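# Move the box and foam block onto the bookcase

## Task

Take both the cardboard box and the foam block from beneath the desk and set them on the top of the bookcase. Then release them and move the robot away. The robot must end upright and not leaning, and both objects must stay up there on their own, not held in place by the robot.

## Robot and tools

Robot: TidyBot++, a mobile base 0.54 m long, 0.50 m wide and 0.38 m tall on four driven casters. On top is one seven-joint arm ending in a two-finger gripper. The shoulder sits 0.12 m ahead of the base centre at 0.68 m height. Cameras: base_camera (fixed on the base) and wrist_camera (on the hand, looking where the hand points). A loose object may occasionally get a brief push from outside.

Frames: the base frame has its origin on the floor below the base centre, x ahead, y to the left, z up. hand_pose is reported in this frame and marks the point between the finger pads; its z axis runs out along the fingers and the fingers close along its y axis. The odometry frame is the base frame where the scene began. base_odometry counts wheel rotation only, so slipping shows up as travel, and it drifts a few cm and several degrees over many moves. Heading is positive to the left, within -3.142 to 3.142. base_tilt is in degrees, positive when leaning forward or right, with about 1 degree of fixed bias plus noise.

execute_actions: argument actions is a list holding one action or none; an empty list only reports state and images. cameras optionally lists base_camera, wrist_camera or all (omitted or null means all; [] means no images). An action may contain base, joints, or both, plus optional speeds; its motions start together.
- base: exactly one relative move from the current spot, not a pose. translate_m: metres straight ahead, positive forward, -2 to 2. strafe_m: metres sideways, positive left, -2 to 2. rotate_rad: turn in place in radians, positive counter-clockwise seen from above, -6.3 to 6.3. A move that would need more than 8.667 s at its top speed is rejected. A base move counts from the position in the latest reported state.
- joints: absolute target angles by name, in radians, not offsets. joint_1_rad any angle (whole arm about vertical; positive is clockwise from above, opposite to rotate_rad). joint_2_rad shoulder, -2.249 to 2.249. joint_3_rad any angle (upper arm roll). joint_4_rad elbow, -2.579 to 2.579. joint_5_rad any angle (forearm roll). joint_6_rad wrist, -2.099 to 2.099. joint_7_rad any angle (hand roll; with the hand down, positive is counter-clockwise from above, and at 1.57 the fingers open left/right). gripper_pos 0 (open, gap about 85 mm) to 1 (closed); gap roughly 85 x (1 - gripper_pos) mm. Unbounded joints go the short way round, so turn large amounts in steps under half a turn. Done tolerances: 0.039 for joints 1-4, 0.056 for 5-7, 0.03 for the gripper. Any action ends after 15 s.
- speeds: caps for this action only, translate_m and strafe_m 0.05-0.5 m/s, rotate_rad 0.1-1.57 rad/s; defaults are the maxima.
An unknown key or out-of-range number rejects the whole call and nothing moves. Anything left out of an action may keep pushing toward its earlier target without being reported.

Arm geometry: upper arm 0.42 m, forearm 0.31 m, hand 0.31 m to the hand point. With joint_1_rad 0, joint_3_rad 3.14 and joint_5_rad 0 (near the start pose) the arm moves in the vertical x-z plane. Tilt from vertical (forward positive): upper arm = joint_2_rad, forearm = joint_2_rad - joint_4_rad, hand = that minus joint_6_rad. Forward reach from the shoulder is the sum of length x sin(tilt); height above it is the sum of length x cos(tilt). The arm starts folded, hand down, sticking up to 0.08 m past the base front, elbow up to 1.15 m high. A downward-pointing hand reaches at most about 0.94 m above the floor, and only close to the base. Closed fingertips reach about 20 mm beyond the hand point.

wait: seconds 0 to 10; commands nothing new and returns the same state and images as an empty action list.
zoom_image: camera (base_camera or wrist_camera) and region [x0, y0, x1, y1] in pixels of that camera's latest full image, origin top-left, at most 504 x 504. base_camera images are 644x364, wrist_camera (fisheye) 644x476. Calibration is given in the original; treat it as approximate, especially for the wrist camera.
finished_scene: scene number; ends the scene irreversibly and reports success. Call it only once both objects rest on the bookcase, released, with the robot clear and upright.

Results: base_status and joint_status give how each motion ended. done: reached (for the base, only that the wheels turned enough; it may have stopped short if blocked). off_target: stopped away from target, maybe still pushing. contact_stop / time_out: gave up and holds in place. joint command not followed (with cause:) means a self-collision check held back the arm targets; the gripper still moves, and held-back targets may be retried on later actions. on_its_own lists uncommanded changes. motor_effort is percent of maximum with the peak in brackets; readings are biased and noisy. If a stop is reported, remaining calls in the same reply are skipped. ARM HIT means the arm struck itself or the base hard. Gripper at 1 reading done means nothing was grasped; off_target means an object stopped the fingers.

Cautions: friction leaves joints a bit off target and the hand a cm or two off, so near the floor fingers can strike it; correct by sending last command + (wanted - read). With a load the arm sags; never command a joint to its read angle while holding something. Nothing stops the arm from hitting the base. Driving while the arm is caught on something around 0.8 m or higher can topple the robot; sideways force on a raised hand can lift wheels; backing off or retracting the arm straightens it. A blocked base shoves hard until it times out. Joint torque over the limit (104.5 N m for joints 1-4, 51.3 for 5-7) halts the arm 10 s. Holding loads heats motors: MOTOR HOT from 60 °C, and at 75 °C the arm sinks (OVER-TEMPERATURE FAULT, joints report limit_stop_at_motor_heat; resend targets). Avoid drops, slams, hard pushes and anything falling. The robot keeps its last command while you compose replies, and shorter robot motion is preferred.

Each tool is called after "Call:" as name(argument=value, ...), one argument or row to a line, values as JSON.

## Session

I'll start by looking at the current state and camera images.

Call:
execute_actions(
  actions=[],
)

Scene clock: 0.00 s.
base_odometry: x=+0.000 y=+0.000 heading=+0.000 (m, m, rad; odometry frame)
base_tilt: forward=+0.0 right=+0.0 (deg)
base_status: not commanded
joint_positions: joint_1_rad=+0.028 joint_2_rad=-0.344 joint_3_rad=+3.102 joint_4_rad=-2.522 joint_5_rad=-0.043 joint_6_rad=-0.925 joint_7_rad=+1.588 gripper_pos=+0.000
joint_status: not commanded
motor_effort: joint_1_rad=+0 joint_2_rad=-2 joint_3_rad=+0 joint_4_rad=+13 joint_5_rad=+0 joint_6_rad=+1 joint_7_rad=-1 (%)
hand_pose: x=+0.2471 y=+0.0119 z=+0.5874 quat_wxyz=(-0.010, +1.000, +0.001, +0.020) (m; base frame)
pictures: base_camera, wrist_camera
Images, in order (width x height): base_camera 644x364, wrist_camera 644x476.

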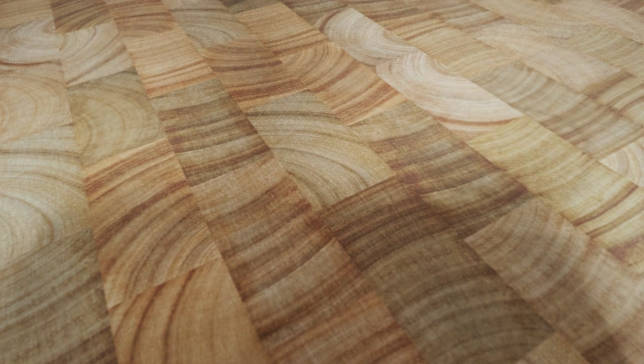

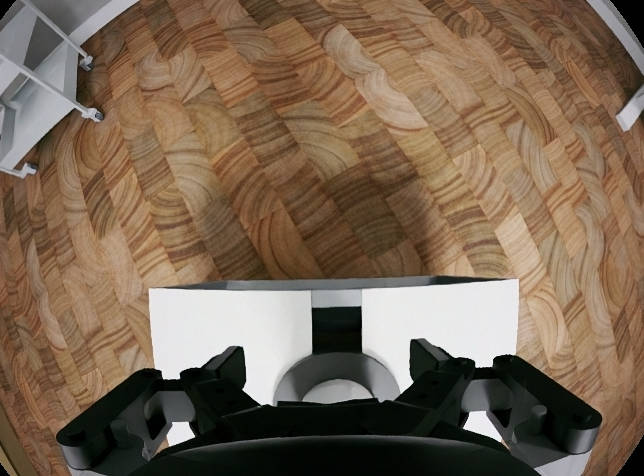

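Call:
execute_actions(
  actions=[
    {"joints": {"joint_6_rad": 0.45}},
  ],
  cameras=["wrist_camera"],
)

Scene clock: 1.93 s.
base_odometry: x=+0.000 y=+0.000 heading=+0.000 (m, m, rad; odometry frame)
base_tilt: forward=+0.0 right=+0.1 (deg)
base_status: not commanded
joint_positions: joint_1_rad=+0.028 joint_2_rad=-0.344 joint_3_rad=+3.102 joint_4_rad=-2.522 joint_5_rad=-0.043 joint_6_rad=+0.428 joint_7_rad=+1.588 gripper_pos=+0.000
joint_status: all done
motor_effort: joint_1_rad=+0(0) joint_2_rad=-7(7) joint_3_rad=+1(1) joint_4_rad=+19(19) joint_5_rad=+0(0) joint_6_rad=+8(9) joint_7_rad=-1(1) (%)
hand_pose: x=+0.5411 y=+0.0022 z=+0.8430 quat_wxyz=(+0.002, +0.767, -0.006, +0.641) (m; base frame)
pictures: wrist_camera
camera_calibration (this result's frames):
wrist_camera: T_world_to_cam=[[0.0283622, -0.997939, -0.0575687, 0.0437821], [-0.134106, 0.0532725, -0.989534, 0.966025], [0.990561, 0.0357857, -0.132319, -0.288331], [0, 0, 0, 1]] pos_world=[0.413917, 0.0025474, 0.920283]
Images, in order (width x height): wrist_camera 644x476.

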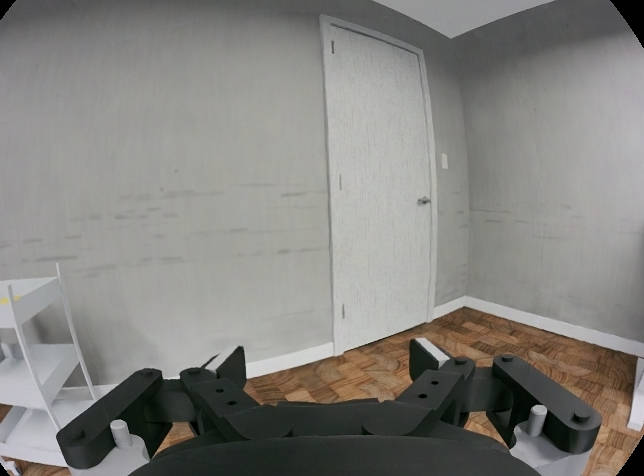

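Call:
execute_actions(
  actions=[
    {"base": {"rotate_rad": -2.0}},
  ],
  cameras=["wrist_camera"],
)

Call:
execute_actions(
  actions=[
    {"base": {"rotate_rad": -2.1}},
  ],
  cameras=["wrist_camera"],
)

Scene clock: 4.83 s.
base_odometry: x=+0.000 y=+0.000 heading=-1.999 (m, m, rad; odometry frame)
base_tilt: forward=-0.1 right=+0.1 (deg)
base_status: done
joint_positions: joint_1_rad=+0.028 joint_2_rad=-0.344 joint_3_rad=+3.102 joint_4_rad=-2.522 joint_5_rad=-0.043 joint_6_rad=+0.428 joint_7_rad=+1.588 gripper_pos=+0.000
joint_status: not commanded
motor_effort: joint_1_rad=+0(1) joint_2_rad=-8(8) joint_3_rad=+1(2) joint_4_rad=+19(18) joint_5_rad=+0(0) joint_6_rad=+9(9) joint_7_rad=-1(1) (%)
hand_pose: x=+0.5411 y=+0.0022 z=+0.8430 quat_wxyz=(+0.002, +0.767, -0.006, +0.641) (m; base frame)
pictures: wrist_camera
camera_calibration (this result's frames):
wrist_camera: T_world_to_cam=[[0.0283914, -0.997938, -0.0575583, 0.0437716], [-0.134108, 0.0532583, -0.989535, 0.966025], [0.99056, 0.0358133, -0.13232, -0.28833], [0, 0, 0, 1]] pos_world=[0.413917, 0.00255857, 0.920283]
Images, in order (width x height): wrist_camera 644x476.

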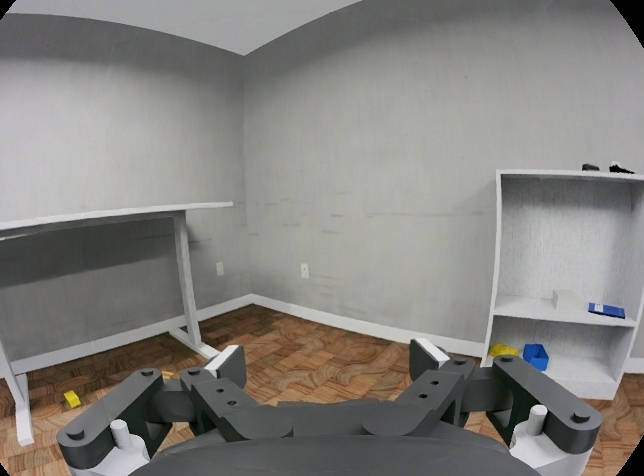

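Scene clock: 7.47 s.
base_odometry: x=+0.000 y=+0.000 heading=+2.185 (m, m, rad; odometry frame)
base_tilt: forward=+0.0 right=+0.1 (deg)
base_status: done
joint_positions: joint_1_rad=+0.028 joint_2_rad=-0.344 joint_3_rad=+3.102 joint_4_rad=-2.522 joint_5_rad=-0.043 joint_6_rad=+0.428 joint_7_rad=+1.588 gripper_pos=+0.000
joint_status: not commanded
motor_effort: joint_1_rad=+0(1) joint_2_rad=-8(8) joint_3_rad=+0(2) joint_4_rad=+18(18) joint_5_rad=+0(0) joint_6_rad=+8(8) joint_7_rad=-1(1) (%)
hand_pose: x=+0.5411 y=+0.0022 z=+0.8430 quat_wxyz=(+0.002, +0.767, -0.006, +0.641) (m; base frame)
pictures: wrist_camera
camera_calibration (this result's frames):
wrist_camera: T_world_to_cam=[[0.0284424, -0.997938, -0.0575401, 0.0437531], [-0.134112, 0.0532333, -0.989535, 0.966026], [0.990558, 0.0358616, -0.132321, -0.288328], [0, 0, 0, 1]] pos_world=[0.413916, 0.00257802, 0.920283]
Images, in order (width x height): wrist_camera 644x476.

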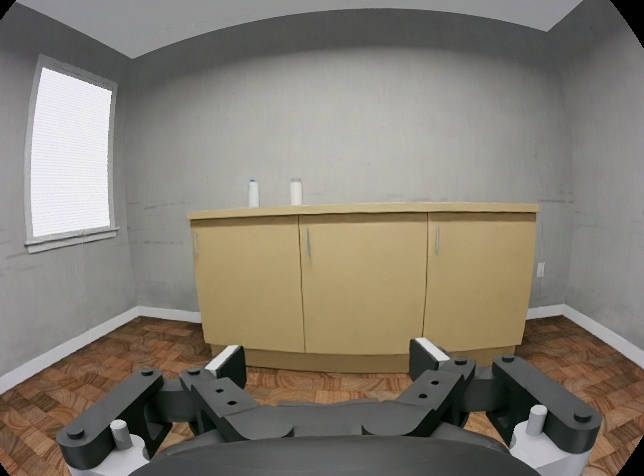

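Call:
execute_actions(
  actions=[
    {"base": {"rotate_rad": 3.0}, "joints": {"joint_6_rad": 0.15}},
  ],
)

Scene clock: 12.20 s.
base_odometry: x=+0.000 y=+0.000 heading=-1.099 (m, m, rad; odometry frame)
base_tilt: forward=+0.0 right=+0.1 (deg)
base_status: done
joint_positions: joint_1_rad=+0.028 joint_2_rad=-0.344 joint_3_rad=+3.102 joint_4_rad=-2.525 joint_5_rad=-0.043 joint_6_rad=+0.173 joint_7_rad=+1.588 gripper_pos=+0.000
joint_status: all done
motor_effort: joint_1_rad=+0(1) joint_2_rad=-7(8) joint_3_rad=+0(2) joint_4_rad=+18(20) joint_5_rad=+1(1) joint_6_rad=+8(9) joint_7_rad=-1(1) (%)
hand_pose: x=+0.5163 y=+0.0040 z=+0.7658 quat_wxyz=(+0.000, +0.844, -0.005, +0.537) (m; base frame)
pictures: base_camera, wrist_camera
camera_calibration (this result's frames):
wrist_camera: T_world_to_cam=[[0.0172713, -0.997581, -0.067337, 0.0550326], [-0.382322, 0.0556398, -0.922352, 0.962974], [0.923868, 0.0416746, -0.380437, -0.0495797], [0, 0, 0, 1]] pos_world=[0.413021, 0.00338602, 0.873045]
Images, in order (width x height): base_camera 644x364, wrist_camera 644x476.

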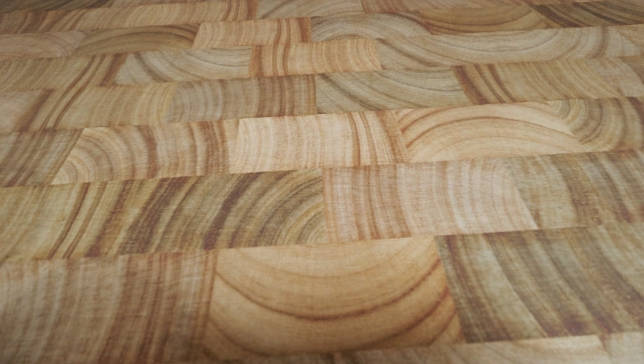

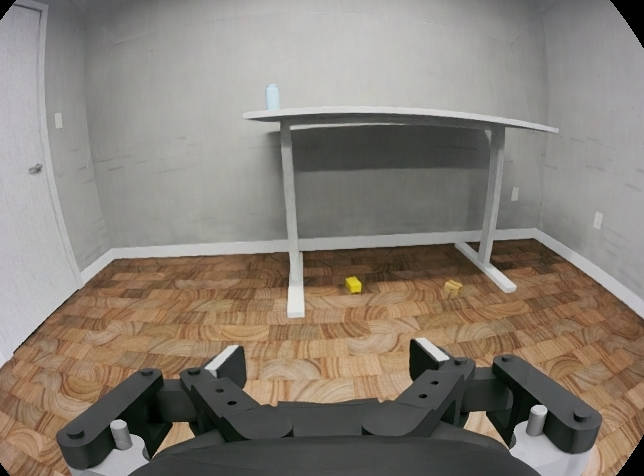

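Call:
zoom_image(
  camera="wrist_camera",
  region=[230, 80, 570, 330],
)

Region (230, 80, 570, 330) of wrist_camera's 644x476 image, scaled by 1.482; it fills the top 371 rows of this view, and the rest is white.

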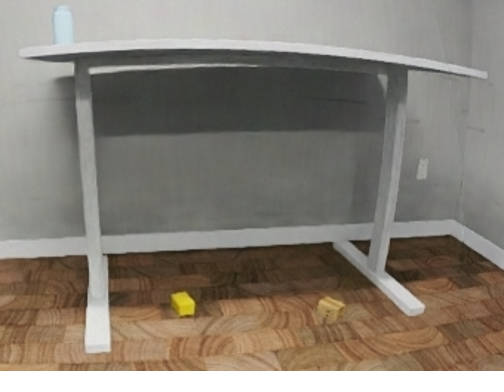

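Call:
execute_actions(
  actions=[
    {"base": {"strafe_m": -0.14}, "joints": {"joint_1_rad": 0.0, "joint_2_rad": 1.33, "joint_3_rad": 3.14, "joint_4_rad": -1.8, "joint_5_rad": 0.0, "joint_6_rad": 0.776, "joint_7_rad": 1.57}},
  ],
  cameras=[],
)

Call:
execute_actions(
  actions=[
    {"base": {"translate_m": 0.85}},
  ],
)

Scene clock: 21.40 s.
base_odometry: x=-0.125 y=-0.064 heading=-1.098 (m, m, rad; odometry frame)
base_tilt: forward=+0.0 right=+0.1 (deg)
base_status: done
joint_positions: joint_1_rad=+0.026 joint_2_rad=+1.321 joint_3_rad=+3.126 joint_4_rad=-1.823 joint_5_rad=-0.043 joint_6_rad=+0.733 joint_7_rad=+1.588 gripper_pos=+0.000
joint_status: all done
motor_effort: joint_1_rad=+0(1) joint_2_rad=-42(44) joint_3_rad=-1(2) joint_4_rad=+3(18) joint_5_rad=+0(1) joint_6_rad=+6(8) joint_7_rad=+0(1) (%)
hand_pose: x=+0.7334 y=-0.0148 z=+0.2400 quat_wxyz=(+0.008, +0.934, -0.025, +0.357) (m; base frame)
pictures: none
No camera images: the call's "cameras" was empty. Leave "cameras" out to get every camera's image.

Scene clock: 24.43 s.
base_odometry: x=+0.262 y=-0.821 heading=-1.098 (m, m, rad; odometry frame)
base_tilt: forward=+0.0 right=+0.1 (deg)
base_status: done
joint_positions: joint_1_rad=+0.025 joint_2_rad=+1.321 joint_3_rad=+3.127 joint_4_rad=-1.815 joint_5_rad=-0.043 joint_6_rad=+0.736 joint_7_rad=+1.588 gripper_pos=+0.000
joint_status: not commanded
motor_effort: joint_1_rad=+0(2) joint_2_rad=-42(45) joint_3_rad=-1(2) joint_4_rad=+4(5) joint_5_rad=+0(1) joint_6_rad=+6(7) joint_7_rad=-1(1) (%)
hand_pose: x=+0.7385 y=-0.0146 z=+0.2421 quat_wxyz=(+0.008, +0.932, -0.024, +0.362) (m; base frame)
pictures: base_camera, wrist_camera
camera_calibration (this result's frames):
wrist_camera: T_world_to_cam=[[-0.0515103, -0.996291, -0.0689327, 0.0486354], [-0.702855, 0.0852014, -0.706212, 0.750703], [0.709465, 0.0120725, -0.704637, -0.216939], [0, 0, 0, 1]] pos_world=[0.684052, -0.0128869, 0.380644]
Images, in order (width x height): base_camera 644x364, wrist_camera 644x476.

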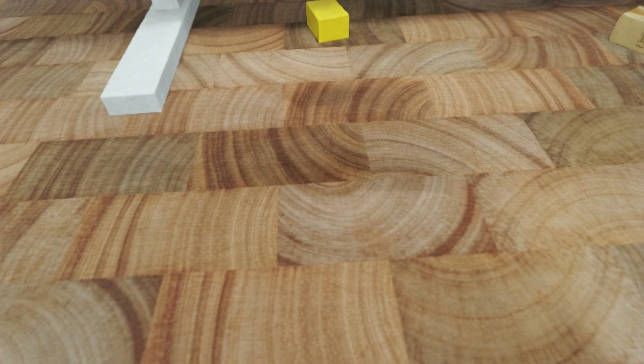

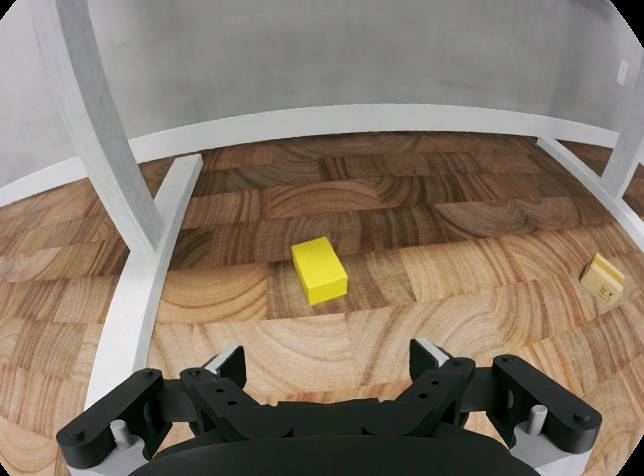

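Call:
zoom_image(
  camera="base_camera",
  region=[270, 0, 390, 70],
)

Call:
zoom_image(
  camera="wrist_camera",
  region=[260, 220, 380, 320],
)

Region (270, 0, 390, 70) of base_camera's 644x364 image, scaled by 4.200; it fills the top 294 rows of this view, and the rest is white.

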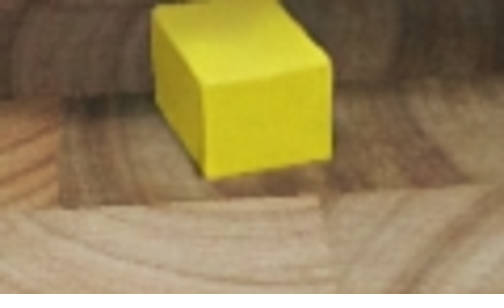

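Region (260, 220, 380, 320) of wrist_camera's 644x476 image, scaled by 4.200.

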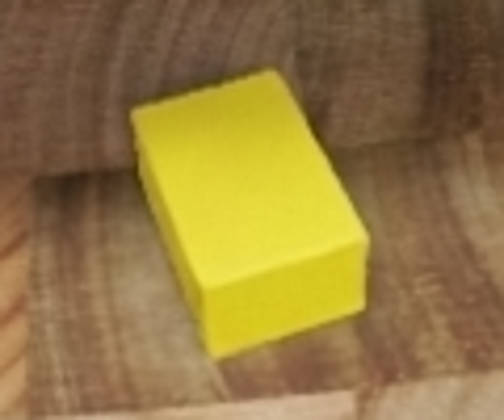

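Call:
execute_actions(
  actions=[
    {"base": {"translate_m": 0.235}, "joints": {"joint_1_rad": -0.305, "joint_2_rad": 1.655, "joint_3_rad": 3.155, "joint_4_rad": -1.50, "joint_5_rad": 0.04, "joint_6_rad": 0.85, "joint_7_rad": 1.55}},
  ],
  cameras=[],
)

Call:
execute_actions(
  actions=[
    {"base": {"strafe_m": -0.174}},
  ],
)

Scene clock: 38.70 s.
base_odometry: x=+0.369 y=-1.030 heading=-1.098 (m, m, rad; odometry frame)
base_tilt: forward=+0.0 right=+0.0 (deg)
base_status: done
joint_positions: joint_1_rad=-0.292 joint_2_rad=+1.642 joint_3_rad=+3.146 joint_4_rad=-1.518 joint_5_rad=-0.004 joint_6_rad=+0.809 joint_7_rad=+1.588 gripper_pos=+0.000
joint_status: all done
motor_effort: joint_1_rad=+0(3) joint_2_rad=-42(45) joint_3_rad=-1(2) joint_4_rad=+3(5) joint_5_rad=+0(1) joint_6_rad=+6(6) joint_7_rad=-1(1) (%)
hand_pose: x=+0.7276 y=+0.1813 z=+0.1186 quat_wxyz=(-0.050, +0.912, +0.142, +0.382) (m; base frame)
pictures: none
No camera images: the call's "cameras" was empty. Leave "cameras" out to get every camera's image.

Scene clock: 40.20 s.
base_odometry: x=+0.214 y=-1.110 heading=-1.098 (m, m, rad; odometry frame)
base_tilt: forward=+0.0 right=+0.0 (deg)
base_status: done
joint_positions: joint_1_rad=-0.295 joint_2_rad=+1.642 joint_3_rad=+3.153 joint_4_rad=-1.518 joint_5_rad=-0.003 joint_6_rad=+0.809 joint_7_rad=+1.588 gripper_pos=+0.000
joint_status: not commanded
motor_effort: joint_1_rad=+0(4) joint_2_rad=-43(43) joint_3_rad=+0(3) joint_4_rad=+4(4) joint_5_rad=+0(1) joint_6_rad=+6(6) joint_7_rad=-1(1) (%)
hand_pose: x=+0.7282 y=+0.1798 z=+0.1185 quat_wxyz=(-0.048, +0.911, +0.145, +0.382) (m; base frame)
pictures: base_camera, wrist_camera
camera_calibration (this result's frames):
wrist_camera: T_world_to_cam=[[0.302513, -0.952187, -0.0427238, -0.0355954], [-0.64893, -0.172922, -0.740937, 0.650911], [0.698123, 0.251867, -0.670214, -0.337993], [0, 0, 0, 1]] pos_world=[0.669125, 0.163793, 0.254236]
Images, in order (width x height): base_camera 644x364, wrist_camera 644x476.

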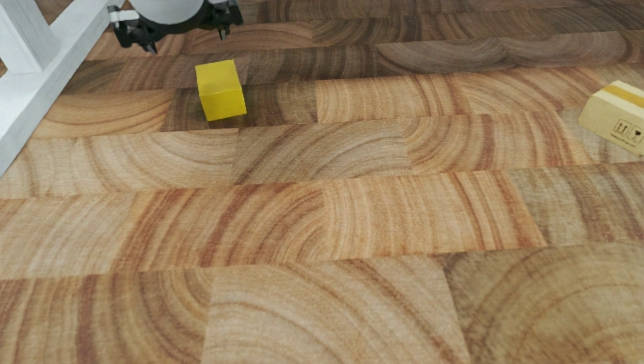

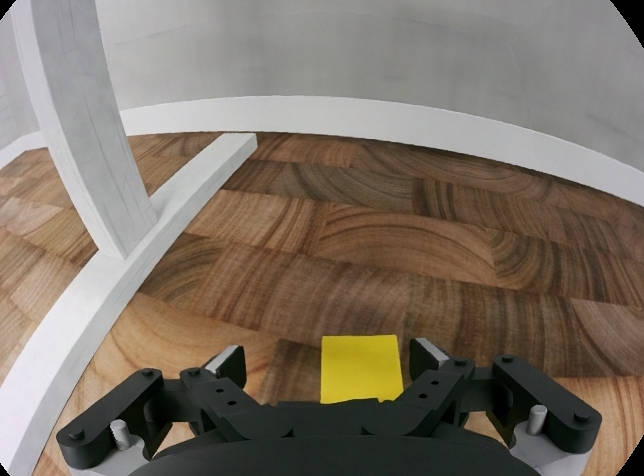

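Call:
execute_actions(
  actions=[
    {"base": {"strafe_m": -0.022}, "joints": {"joint_2_rad": 1.864, "joint_4_rad": -1.248, "joint_6_rad": 0.738}},
  ],
)

Scene clock: 43.10 s.
base_odometry: x=+0.194 y=-1.120 heading=-1.098 (m, m, rad; odometry frame)
base_tilt: forward=+0.0 right=+0.1 (deg)
base_status: done
joint_positions: joint_1_rad=-0.297 joint_2_rad=+1.860 joint_3_rad=+3.156 joint_4_rad=-1.270 joint_5_rad=-0.003 joint_6_rad=+0.776 joint_7_rad=+1.588 gripper_pos=+0.000
joint_status: all done
motor_effort: joint_1_rad=+0(4) joint_2_rad=-42(45) joint_3_rad=-1(3) joint_4_rad=+4(5) joint_5_rad=+0(1) joint_6_rad=+6(7) joint_7_rad=-1(1) (%)
hand_pose: x=+0.7207 y=+0.1782 z=+0.0278 quat_wxyz=(-0.047, +0.912, +0.147, +0.381) (m; base frame)
pictures: base_camera, wrist_camera
camera_calibration (this result's frames):
wrist_camera: T_world_to_cam=[[0.307228, -0.95077, -0.0405787, -0.0424662], [-0.649593, -0.178364, -0.739064, 0.579918], [0.695442, 0.253421, -0.672412, -0.39151], [0, 0, 0, 1]] pos_world=[0.66203, 0.162278, 0.163616]
Images, in order (width x height): base_camera 644x364, wrist_camera 644x476.

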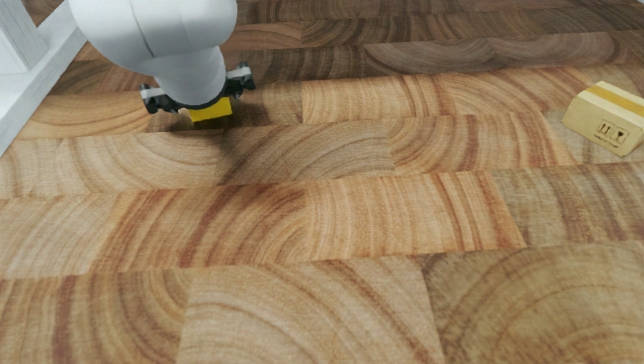

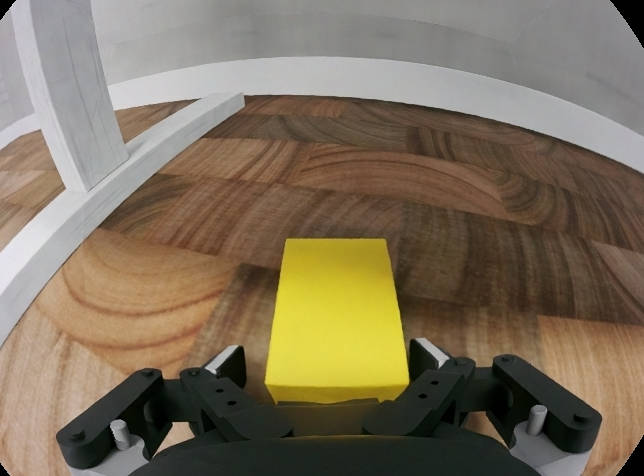

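Call:
execute_actions(
  actions=[
    {"joints": {"gripper_pos": 1.0}},
  ],
  cameras=["wrist_camera"],
)

Scene clock: 44.47 s.
base_odometry: x=+0.194 y=-1.120 heading=-1.098 (m, m, rad; odometry frame)
base_tilt: forward=+0.0 right=+0.0 (deg)
base_status: not commanded
joint_positions: joint_1_rad=-0.297 joint_2_rad=+1.860 joint_3_rad=+3.156 joint_4_rad=-1.266 joint_5_rad=-0.003 joint_6_rad=+0.776 joint_7_rad=+1.588 gripper_pos=+0.382
joint_status: gripper_pos off_target (ended at +0.382, target +1.000)
motor_effort: joint_1_rad=+0(0) joint_2_rad=-41(45) joint_3_rad=-1(1) joint_4_rad=+4(8) joint_5_rad=+1(0) joint_6_rad=+6(7) joint_7_rad=-1(0) (%)
hand_pose: x=+0.7229 y=+0.1788 z=+0.0288 quat_wxyz=(-0.048, +0.911, +0.147, +0.383) (m; base frame)
pictures: wrist_camera
camera_calibration (this result's frames):
wrist_camera: T_world_to_cam=[[0.307435, -0.950705, -0.0405301, -0.0426021], [-0.646701, -0.177503, -0.741802, 0.580029], [0.698041, 0.254267, -0.669393, -0.394597], [0, 0, 0, 1]] pos_world=[0.663648, 0.162788, 0.1644]
Images, in order (width x height): wrist_camera 644x476.

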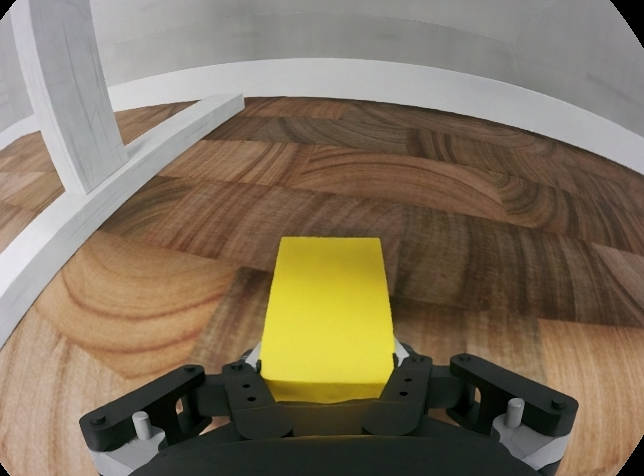

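Call:
execute_actions(
  actions=[
    {"base": {"translate_m": -1.05}, "joints": {"joint_1_rad": 0.0, "joint_2_rad": 1.45, "joint_4_rad": -1.72, "joint_6_rad": 0.83}},
  ],
  cameras=[],
)

Call:
execute_actions(
  actions=[
    {"base": {"rotate_rad": -1.53}, "joints": {"joint_1_rad": 0.01, "joint_2_rad": -0.095, "joint_3_rad": 3.14, "joint_4_rad": -0.59, "joint_6_rad": -1.87}},
  ],
)

Scene clock: 50.37 s.
base_odometry: x=-0.284 y=-0.185 heading=-1.098 (m, m, rad; odometry frame)
base_tilt: forward=+0.0 right=+0.0 (deg)
base_status: done
joint_positions: joint_1_rad=-0.018 joint_2_rad=+1.463 joint_3_rad=+3.156 joint_4_rad=-1.706 joint_5_rad=-0.003 joint_6_rad=+0.788 joint_7_rad=+1.588 gripper_pos=+0.382
joint_status: all done
motor_effort: joint_1_rad=+0(2) joint_2_rad=-43(45) joint_3_rad=-1(2) joint_4_rad=+3(6) joint_5_rad=+0(0) joint_6_rad=+6(7) joint_7_rad=-1(1) (%)
hand_pose: x=+0.7433 y=+0.0041 z=+0.1871 quat_wxyz=(+0.007, +0.928, +0.017, +0.371) (m; base frame)
pictures: none
No camera images: the call's "cameras" was empty. Leave "cameras" out to get every camera's image.

Scene clock: 53.77 s.
base_odometry: x=-0.284 y=-0.185 heading=-2.628 (m, m, rad; odometry frame)
base_tilt: forward=+0.0 right=+0.0 (deg)
base_status: done
joint_positions: joint_1_rad=+0.025 joint_2_rad=-0.100 joint_3_rad=+3.150 joint_4_rad=-0.605 joint_5_rad=+0.000 joint_6_rad=-1.835 joint_7_rad=+1.588 gripper_pos=+0.382
joint_status: all done
motor_effort: joint_1_rad=+0(9) joint_2_rad=-10(50) joint_3_rad=+0(6) joint_4_rad=+12(21) joint_5_rad=+0(0) joint_6_rad=+6(7) joint_7_rad=-1(1) (%)
hand_pose: x=+0.4526 y=-0.0101 z=+1.1592 quat_wxyz=(+0.009, +0.921, -0.007, +0.390) (m; base frame)
pictures: base_camera, wrist_camera
camera_calibration (this result's frames):
wrist_camera: T_world_to_cam=[[-0.0175149, -0.998349, -0.0547116, 0.0697224], [-0.661424, 0.052605, -0.748165, 1.2266], [0.749808, 0.0230835, -0.661253, 0.563568], [0, 0, 0, 1]] pos_world=[0.389957, -0.00792722, 1.29418]
Images, in order (width x height): base_camera 644x364, wrist_camera 644x476.

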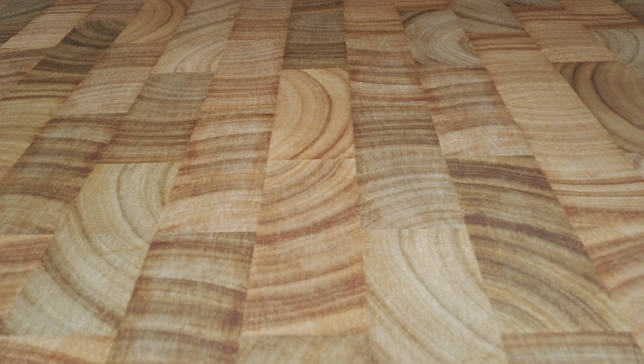

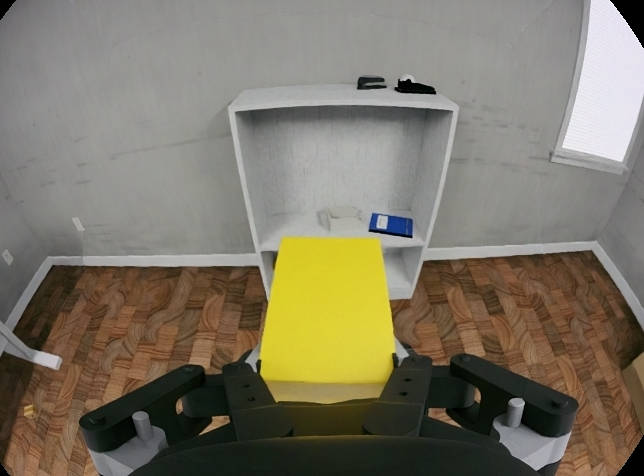

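Call:
zoom_image(
  camera="wrist_camera",
  region=[210, 60, 480, 320],
)

Region (210, 60, 480, 320) of wrist_camera's 644x476 image, scaled by 1.867; it fills the top 485 rows of this view, and the rest is white.

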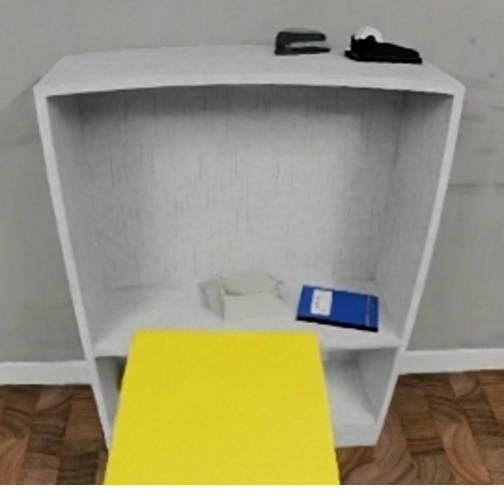

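Call:
execute_actions(
  actions=[
    {"base": {"translate_m": 0.9}},
  ],
)

Scene clock: 59.40 s.
base_odometry: x=-1.068 y=-0.627 heading=-2.628 (m, m, rad; odometry frame)
base_tilt: forward=+0.0 right=+0.1 (deg)
base_status: done
joint_positions: joint_1_rad=+0.025 joint_2_rad=-0.093 joint_3_rad=+3.150 joint_4_rad=-0.605 joint_5_rad=+0.000 joint_6_rad=-1.835 joint_7_rad=+1.588 gripper_pos=+0.382
joint_status: not commanded
motor_effort: joint_1_rad=+0(0) joint_2_rad=-12(14) joint_3_rad=+0(0) joint_4_rad=+13(13) joint_5_rad=+0(1) joint_6_rad=+6(7) joint_7_rad=-1(1) (%)
hand_pose: x=+0.4560 y=-0.0102 z=+1.1568 quat_wxyz=(+0.009, +0.922, -0.007, +0.387) (m; base frame)
pictures: base_camera, wrist_camera
camera_calibration (this result's frames):
wrist_camera: T_world_to_cam=[[-0.0178963, -0.998339, -0.0547594, 0.0698002], [-0.666624, 0.0527328, -0.743526, 1.22408], [0.745179, 0.0231976, -0.666461, 0.567653], [0, 0, 0, 1]] pos_world=[0.394246, -0.00803288, 1.29227]
Images, in order (width x height): base_camera 644x364, wrist_camera 644x476.

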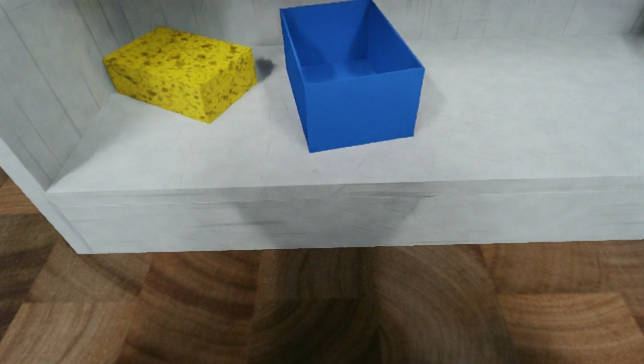

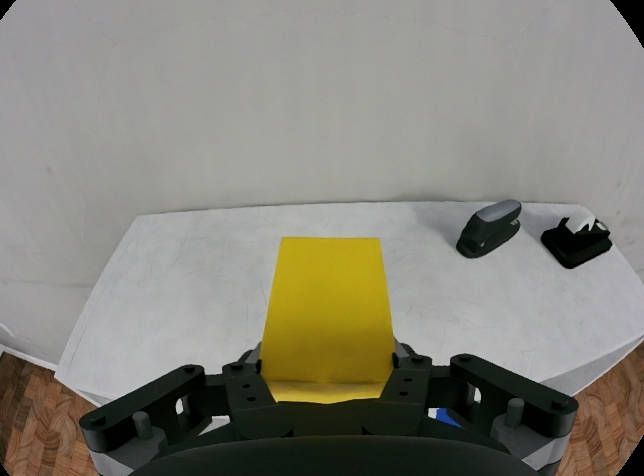

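Call:
execute_actions(
  actions=[
    {"base": {"translate_m": 0.09}, "joints": {"joint_2_rad": -0.145, "joint_4_rad": -0.924, "joint_6_rad": -1.536}},
  ],
)

Scene clock: 61.83 s.
base_odometry: x=-1.147 y=-0.671 heading=-2.629 (m, m, rad; odometry frame)
base_tilt: forward=+0.0 right=+0.0 (deg)
base_status: done
joint_positions: joint_1_rad=+0.025 joint_2_rad=-0.126 joint_3_rad=+3.150 joint_4_rad=-0.907 joint_5_rad=+0.000 joint_6_rad=-1.579 joint_7_rad=+1.588 gripper_pos=+0.382
joint_status: all done
motor_effort: joint_1_rad=+0(0) joint_2_rad=-13(16) joint_3_rad=+0(0) joint_4_rad=+16(17) joint_5_rad=+0(1) joint_6_rad=+7(8) joint_7_rad=-1(1) (%)
hand_pose: x=+0.5067 y=-0.0119 z=+1.1017 quat_wxyz=(+0.009, +0.925, -0.007, +0.381) (m; base frame)
pictures: base_camera, wrist_camera
camera_calibration (this result's frames):
wrist_camera: T_world_to_cam=[[-0.0185747, -0.998301, -0.0552301, 0.0668173], [-0.676255, 0.0532316, -0.734742, 1.21221], [0.736433, 0.023702, -0.676095, 0.5082], [0, 0, 0, 1]] pos_world=[0.446746, -0.00986923, 1.23794]
Images, in order (width x height): base_camera 644x364, wrist_camera 644x476.

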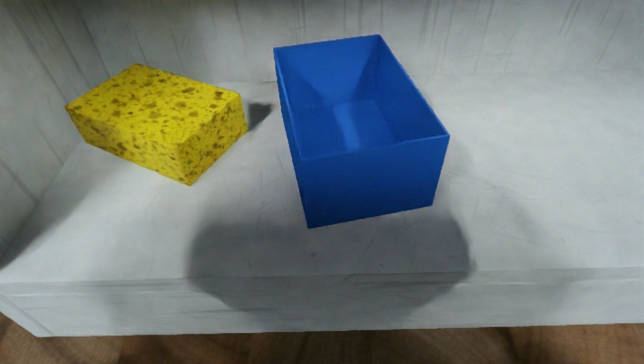

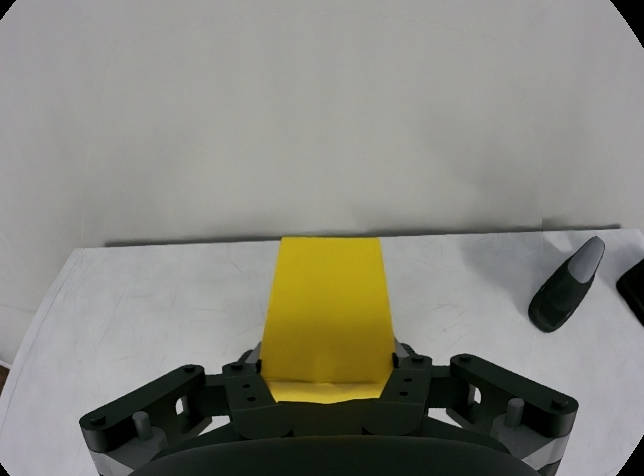

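Call:
execute_actions(
  actions=[
    {"joints": {"joint_4_rad": -0.952}},
  ],
  cameras=[],
)

Call:
execute_actions(
  actions=[
    {"joints": {"gripper_pos": 0.0}},
  ],
  cameras=["wrist_camera"],
)

Scene clock: 63.13 s.
base_odometry: x=-1.147 y=-0.671 heading=-2.629 (m, m, rad; odometry frame)
base_tilt: forward=+0.0 right=+0.1 (deg)
base_status: not commanded
joint_positions: joint_1_rad=+0.025 joint_2_rad=-0.128 joint_3_rad=+3.150 joint_4_rad=-0.935 joint_5_rad=+0.000 joint_6_rad=-1.579 joint_7_rad=+1.588 gripper_pos=+0.382
joint_status: all done
motor_effort: joint_1_rad=+0(0) joint_2_rad=-12(15) joint_3_rad=+0(0) joint_4_rad=+16(17) joint_5_rad=+0(0) joint_6_rad=+6(7) joint_7_rad=-1(1) (%)
hand_pose: x=+0.5058 y=-0.0119 z=+1.0900 quat_wxyz=(+0.009, +0.929, -0.007, +0.369) (m; base frame)
pictures: none
No camera images: the call's "cameras" was empty. Leave "cameras" out to get every camera's image.

Scene clock: 64.23 s.
base_odometry: x=-1.147 y=-0.671 heading=-2.629 (m, m, rad; odometry frame)
base_tilt: forward=+0.0 right=+0.0 (deg)
base_status: not commanded
joint_positions: joint_1_rad=+0.025 joint_2_rad=-0.128 joint_3_rad=+3.150 joint_4_rad=-0.935 joint_5_rad=+0.000 joint_6_rad=-1.579 joint_7_rad=+1.588 gripper_pos=+0.000
joint_status: all done
motor_effort: joint_1_rad=+0(0) joint_2_rad=-13(14) joint_3_rad=+0(0) joint_4_rad=+16(16) joint_5_rad=+0(1) joint_6_rad=+6(6) joint_7_rad=-1(1) (%)
hand_pose: x=+0.5058 y=-0.0119 z=+1.0900 quat_wxyz=(+0.009, +0.929, -0.007, +0.369) (m; base frame)
pictures: wrist_camera
camera_calibration (this result's frames):
wrist_camera: T_world_to_cam=[[-0.0199932, -0.998253, -0.0556063, 0.0673186], [-0.69523, 0.0538508, -0.716768, 1.19299], [0.71851, 0.0243287, -0.695091, 0.530756], [0, 0, 0, 1]] pos_world=[0.449394, -0.00995505, 1.22776]
Images, in order (width x height): wrist_camera 644x476.

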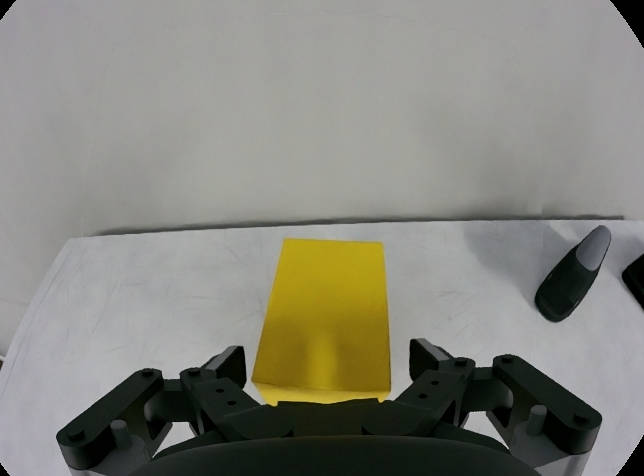

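Call:
execute_actions(
  actions=[
    {"base": {"translate_m": -0.22}, "joints": {"joint_2_rad": -0.1, "joint_4_rad": -0.6, "joint_6_rad": -1.85}},
  ],
  cameras=[],
)

Call:
execute_actions(
  actions=[
    {"base": {"rotate_rad": 2.066}, "joints": {"joint_1_rad": -0.02, "joint_2_rad": 1.465, "joint_3_rad": 3.14, "joint_4_rad": -1.72, "joint_6_rad": 0.845}},
  ],
  cameras=[],
)

Call:
execute_actions(
  actions=[
    {"base": {"strafe_m": -0.49}},
  ],
  cameras=[],
)

Call:
execute_actions(
  actions=[
    {"base": {"translate_m": 0.8}},
  ],
)

Scene clock: 69.30 s.
base_odometry: x=-0.955 y=-0.563 heading=-2.630 (m, m, rad; odometry frame)
base_tilt: forward=+0.0 right=+0.1 (deg)
base_status: done
joint_positions: joint_1_rad=+0.025 joint_2_rad=-0.114 joint_3_rad=+3.150 joint_4_rad=-0.615 joint_5_rad=+0.000 joint_6_rad=-1.811 joint_7_rad=+1.588 gripper_pos=+0.000
joint_status: all done
motor_effort: joint_1_rad=+0(1) joint_2_rad=-9(19) joint_3_rad=+0(2) joint_4_rad=+12(16) joint_5_rad=+1(2) joint_6_rad=+6(6) joint_7_rad=+0(1) (%)
hand_pose: x=+0.4516 y=-0.0100 z=+1.1655 quat_wxyz=(+0.010, +0.915, -0.007, +0.403) (m; base frame)
pictures: none
No camera images: the call's "cameras" was empty. Leave "cameras" out to get every camera's image.

Scene clock: 72.53 s.
base_odometry: x=-0.955 y=-0.563 heading=-0.564 (m, m, rad; odometry frame)
base_tilt: forward=+0.0 right=+0.1 (deg)
base_status: done
joint_positions: joint_1_rad=-0.026 joint_2_rad=+1.460 joint_3_rad=+3.135 joint_4_rad=-1.701 joint_5_rad=+0.045 joint_6_rad=+0.805 joint_7_rad=+1.588 gripper_pos=+0.000
joint_status: all done
motor_effort: joint_1_rad=+0(8) joint_2_rad=-43(55) joint_3_rad=-2(9) joint_4_rad=+3(20) joint_5_rad=+0(12) joint_6_rad=+7(19) joint_7_rad=-1(5) (%)
hand_pose: x=+0.7501 y=+0.0312 z=+0.1939 quat_wxyz=(-0.014, +0.923, +0.040, +0.382) (m; base frame)
pictures: none
No camera images: the call's "cameras" was empty. Leave "cameras" out to get every camera's image.

Scene clock: 77.00 s.
base_odometry: x=-1.149 y=-0.868 heading=-0.559 (m, m, rad; odometry frame)
base_tilt: forward=+0.0 right=+0.1 (deg)
base_status: strafe_m time_out (by the wheels' count: -0.362 of -0.490)
joint_positions: joint_1_rad=-0.009 joint_2_rad=+1.462 joint_3_rad=+3.144 joint_4_rad=-1.708 joint_5_rad=+0.043 joint_6_rad=+0.814 joint_7_rad=+1.588 gripper_pos=+0.000
joint_status: not commanded
motor_effort: joint_1_rad=-1(15) joint_2_rad=-44(53) joint_3_rad=-2(9) joint_4_rad=+4(17) joint_5_rad=+1(4) joint_6_rad=+6(10) joint_7_rad=+0(1) (%)
hand_pose: x=+0.7485 y=+0.0153 z=+0.1934 quat_wxyz=(-0.006, +0.923, +0.033, +0.383) (m; base frame)
pictures: none
No camera images: the call's "cameras" was empty. Leave "cameras" out to get every camera's image.

not run: a stop came earlier in this reply.

Call:
execute_actions(
  actions=[
    {"base": {"translate_m": 0.5}},
  ],
)

Scene clock: 79.50 s.
base_odometry: x=-0.725 y=-1.134 heading=-0.560 (m, m, rad; odometry frame)
base_tilt: forward=+0.0 right=+0.0 (deg)
base_status: done
joint_positions: joint_1_rad=-0.009 joint_2_rad=+1.462 joint_3_rad=+3.144 joint_4_rad=-1.708 joint_5_rad=+0.043 joint_6_rad=+0.814 joint_7_rad=+1.588 gripper_pos=+0.000
joint_status: not commanded
motor_effort: joint_1_rad=+0(1) joint_2_rad=-43(45) joint_3_rad=-1(2) joint_4_rad=+4(5) joint_5_rad=+1(0) joint_6_rad=+6(7) joint_7_rad=-1(1) (%)
hand_pose: x=+0.7482 y=+0.0153 z=+0.1933 quat_wxyz=(-0.006, +0.923, +0.033, +0.383) (m; base frame)
pictures: base_camera, wrist_camera
camera_calibration (this result's frames):
wrist_camera: T_world_to_cam=[[0.0667558, -0.996397, -0.0523107, -0.0161326], [-0.675677, -0.00656721, -0.737169, 0.707531], [0.734169, 0.0845554, -0.673681, -0.28419], [0, 0, 0, 1]] pos_world=[0.687782, 0.0126018, 0.329272]
Images, in order (width x height): base_camera 644x364, wrist_camera 644x476.

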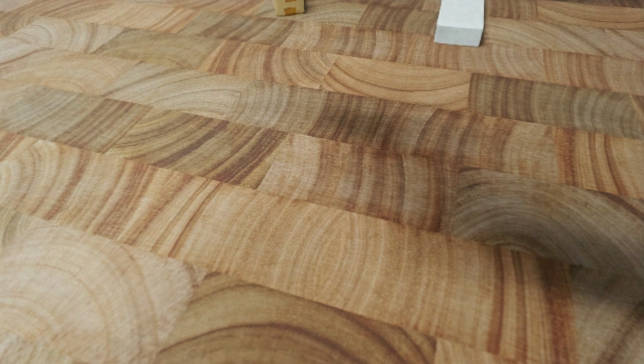

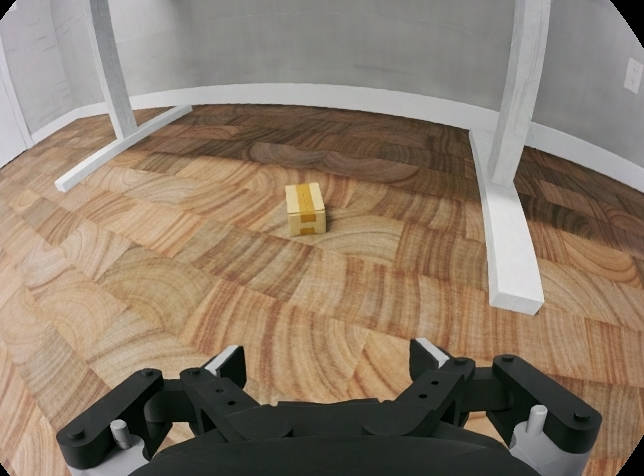

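Call:
zoom_image(
  camera="wrist_camera",
  region=[245, 160, 365, 260],
)

Call:
zoom_image(
  camera="base_camera",
  region=[230, 0, 350, 50],
)

Region (245, 160, 365, 260) of wrist_camera's 644x476 image, scaled by 4.200.

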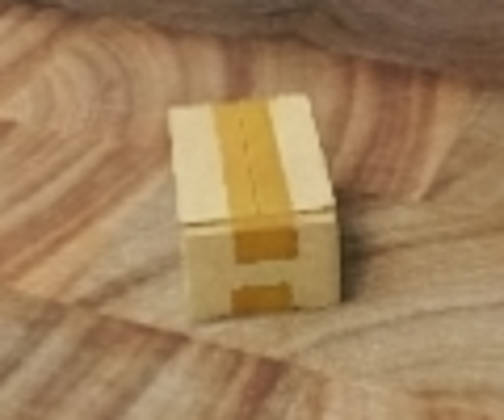

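Region (230, 0, 350, 50) of base_camera's 644x364 image, scaled by 4.200; it fills the top 210 rows of this view, and the rest is white.

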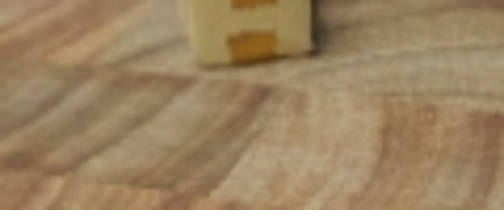

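Call:
execute_actions(
  actions=[
    {"base": {"translate_m": 0.354}, "joints": {"joint_1_rad": -0.30, "joint_2_rad": 1.655, "joint_3_rad": 3.15, "joint_4_rad": -1.50, "joint_5_rad": -0.04, "joint_6_rad": 0.85}},
  ],
  cameras=[],
)

Call:
execute_actions(
  actions=[
    {"base": {"strafe_m": -0.105}},
  ],
)

Scene clock: 83.00 s.
base_odometry: x=-0.425 y=-1.322 heading=-0.560 (m, m, rad; odometry frame)
base_tilt: forward=+0.0 right=+0.0 (deg)
base_status: done
joint_positions: joint_1_rad=-0.293 joint_2_rad=+1.645 joint_3_rad=+3.145 joint_4_rad=-1.516 joint_5_rad=+0.005 joint_6_rad=+0.814 joint_7_rad=+1.588 gripper_pos=+0.000
joint_status: all done
motor_effort: joint_1_rad=+0(4) joint_2_rad=-42(45) joint_3_rad=-1(3) joint_4_rad=+3(4) joint_5_rad=+1(0) joint_6_rad=+6(7) joint_7_rad=-1(1) (%)
hand_pose: x=+0.7275 y=+0.1841 z=+0.1182 quat_wxyz=(-0.052, +0.911, +0.146, +0.383) (m; base frame)
pictures: none
No camera images: the call's "cameras" was empty. Leave "cameras" out to get every camera's image.

Scene clock: 84.20 s.
base_odometry: x=-0.481 y=-1.412 heading=-0.560 (m, m, rad; odometry frame)
base_tilt: forward=+0.0 right=+0.1 (deg)
base_status: done
joint_positions: joint_1_rad=-0.291 joint_2_rad=+1.645 joint_3_rad=+3.150 joint_4_rad=-1.516 joint_5_rad=+0.004 joint_6_rad=+0.814 joint_7_rad=+1.588 gripper_pos=+0.000
joint_status: not commanded
motor_effort: joint_1_rad=-1(4) joint_2_rad=-43(44) joint_3_rad=-2(3) joint_4_rad=+4(4) joint_5_rad=+1(0) joint_6_rad=+6(7) joint_7_rad=-1(1) (%)
hand_pose: x=+0.7286 y=+0.1805 z=+0.1182 quat_wxyz=(-0.050, +0.911, +0.146, +0.384) (m; base frame)
pictures: base_camera, wrist_camera
camera_calibration (this result's frames):
wrist_camera: T_world_to_cam=[[0.305696, -0.951055, -0.0452188, -0.0373232], [-0.64611, -0.172326, -0.743536, 0.649166], [0.699351, 0.256513, -0.667165, -0.340767], [0, 0, 0, 1]] pos_world=[0.669158, 0.163783, 0.253643]
Images, in order (width x height): base_camera 644x364, wrist_camera 644x476.

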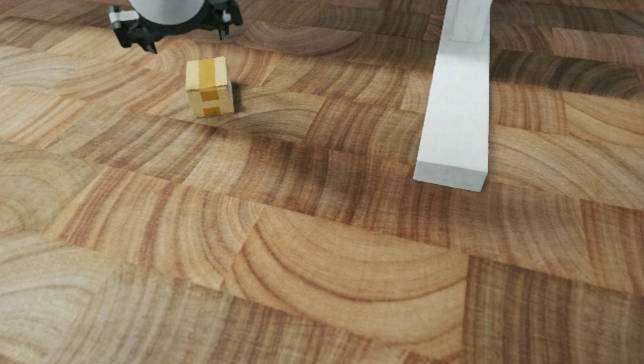

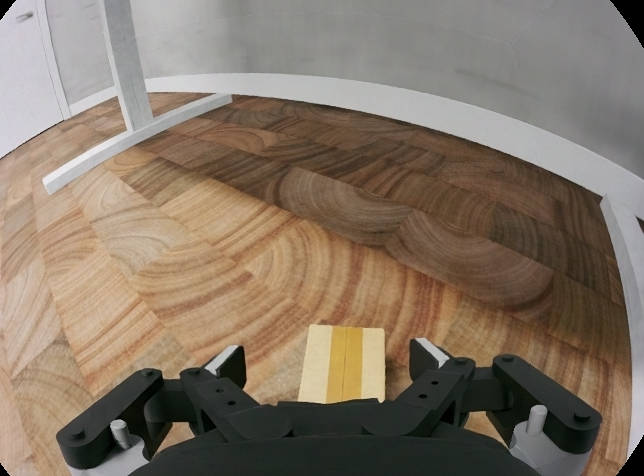

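Call:
execute_actions(
  actions=[
    {"base": {"strafe_m": -0.012}, "joints": {"joint_2_rad": 1.86, "joint_4_rad": -1.248, "joint_6_rad": 0.738}},
  ],
  cameras=["wrist_camera"],
)

Scene clock: 86.10 s.
base_odometry: x=-0.487 y=-1.422 heading=-0.560 (m, m, rad; odometry frame)
base_tilt: forward=+0.0 right=+0.0 (deg)
base_status: done
joint_positions: joint_1_rad=-0.292 joint_2_rad=+1.856 joint_3_rad=+3.151 joint_4_rad=-1.270 joint_5_rad=+0.003 joint_6_rad=+0.776 joint_7_rad=+1.588 gripper_pos=+0.000
joint_status: all done
motor_effort: joint_1_rad=+0(4) joint_2_rad=-42(45) joint_3_rad=-1(3) joint_4_rad=+4(5) joint_5_rad=+0(1) joint_6_rad=+7(7) joint_7_rad=-1(1) (%)
hand_pose: x=+0.7233 y=+0.1795 z=+0.0305 quat_wxyz=(-0.050, +0.911, +0.147, +0.383) (m; base frame)
pictures: wrist_camera
camera_calibration (this result's frames):
wrist_camera: T_world_to_cam=[[0.307816, -0.9504, -0.0446016, -0.0422463], [-0.647238, -0.174808, -0.741974, 0.581652], [0.697375, 0.257259, -0.668944, -0.394], [0, 0, 0, 1]] pos_world=[0.664237, 0.162886, 0.166122]
Images, in order (width x height): wrist_camera 644x476.

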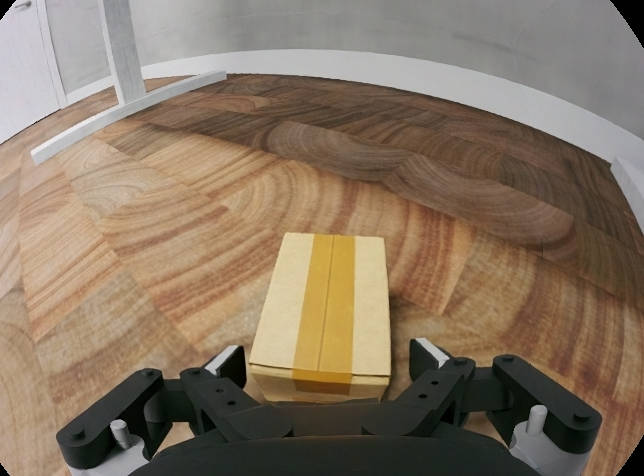

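Call:
execute_actions(
  actions=[
    {"joints": {"gripper_pos": 1.0}},
  ],
  cameras=["wrist_camera"],
)

Scene clock: 87.37 s.
base_odometry: x=-0.487 y=-1.422 heading=-0.560 (m, m, rad; odometry frame)
base_tilt: forward=+0.0 right=+0.1 (deg)
base_status: not commanded
joint_positions: joint_1_rad=-0.292 joint_2_rad=+1.855 joint_3_rad=+3.151 joint_4_rad=-1.268 joint_5_rad=+0.003 joint_6_rad=+0.776 joint_7_rad=+1.588 gripper_pos=+0.351
joint_status: gripper_pos off_target (ended at +0.351, target +1.000)
motor_effort: joint_1_rad=+0(0) joint_2_rad=-42(44) joint_3_rad=-1(1) joint_4_rad=+4(5) joint_5_rad=+1(0) joint_6_rad=+6(7) joint_7_rad=-1(1) (%)
hand_pose: x=+0.7247 y=+0.1799 z=+0.0314 quat_wxyz=(-0.050, +0.910, +0.147, +0.384) (m; base frame)
pictures: wrist_camera
camera_calibration (this result's frames):
wrist_camera: T_world_to_cam=[[0.307922, -0.950368, -0.0445575, -0.0423141], [-0.64565, -0.174335, -0.743467, 0.582073], [0.698799, 0.257699, -0.667286, -0.395583], [0, 0, 0, 1]] pos_world=[0.665278, 0.163203, 0.1669]
Images, in order (width x height): wrist_camera 644x476.

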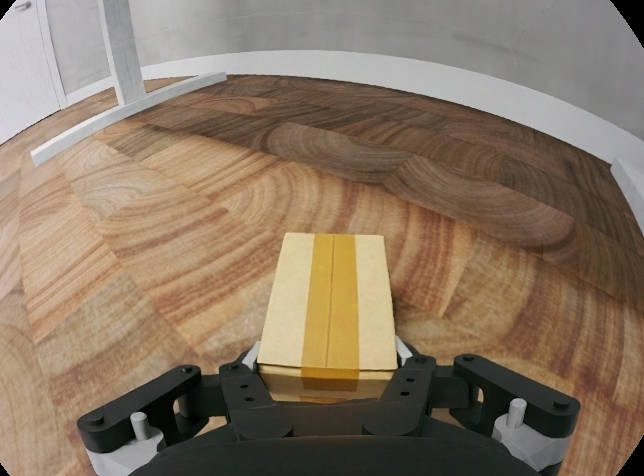

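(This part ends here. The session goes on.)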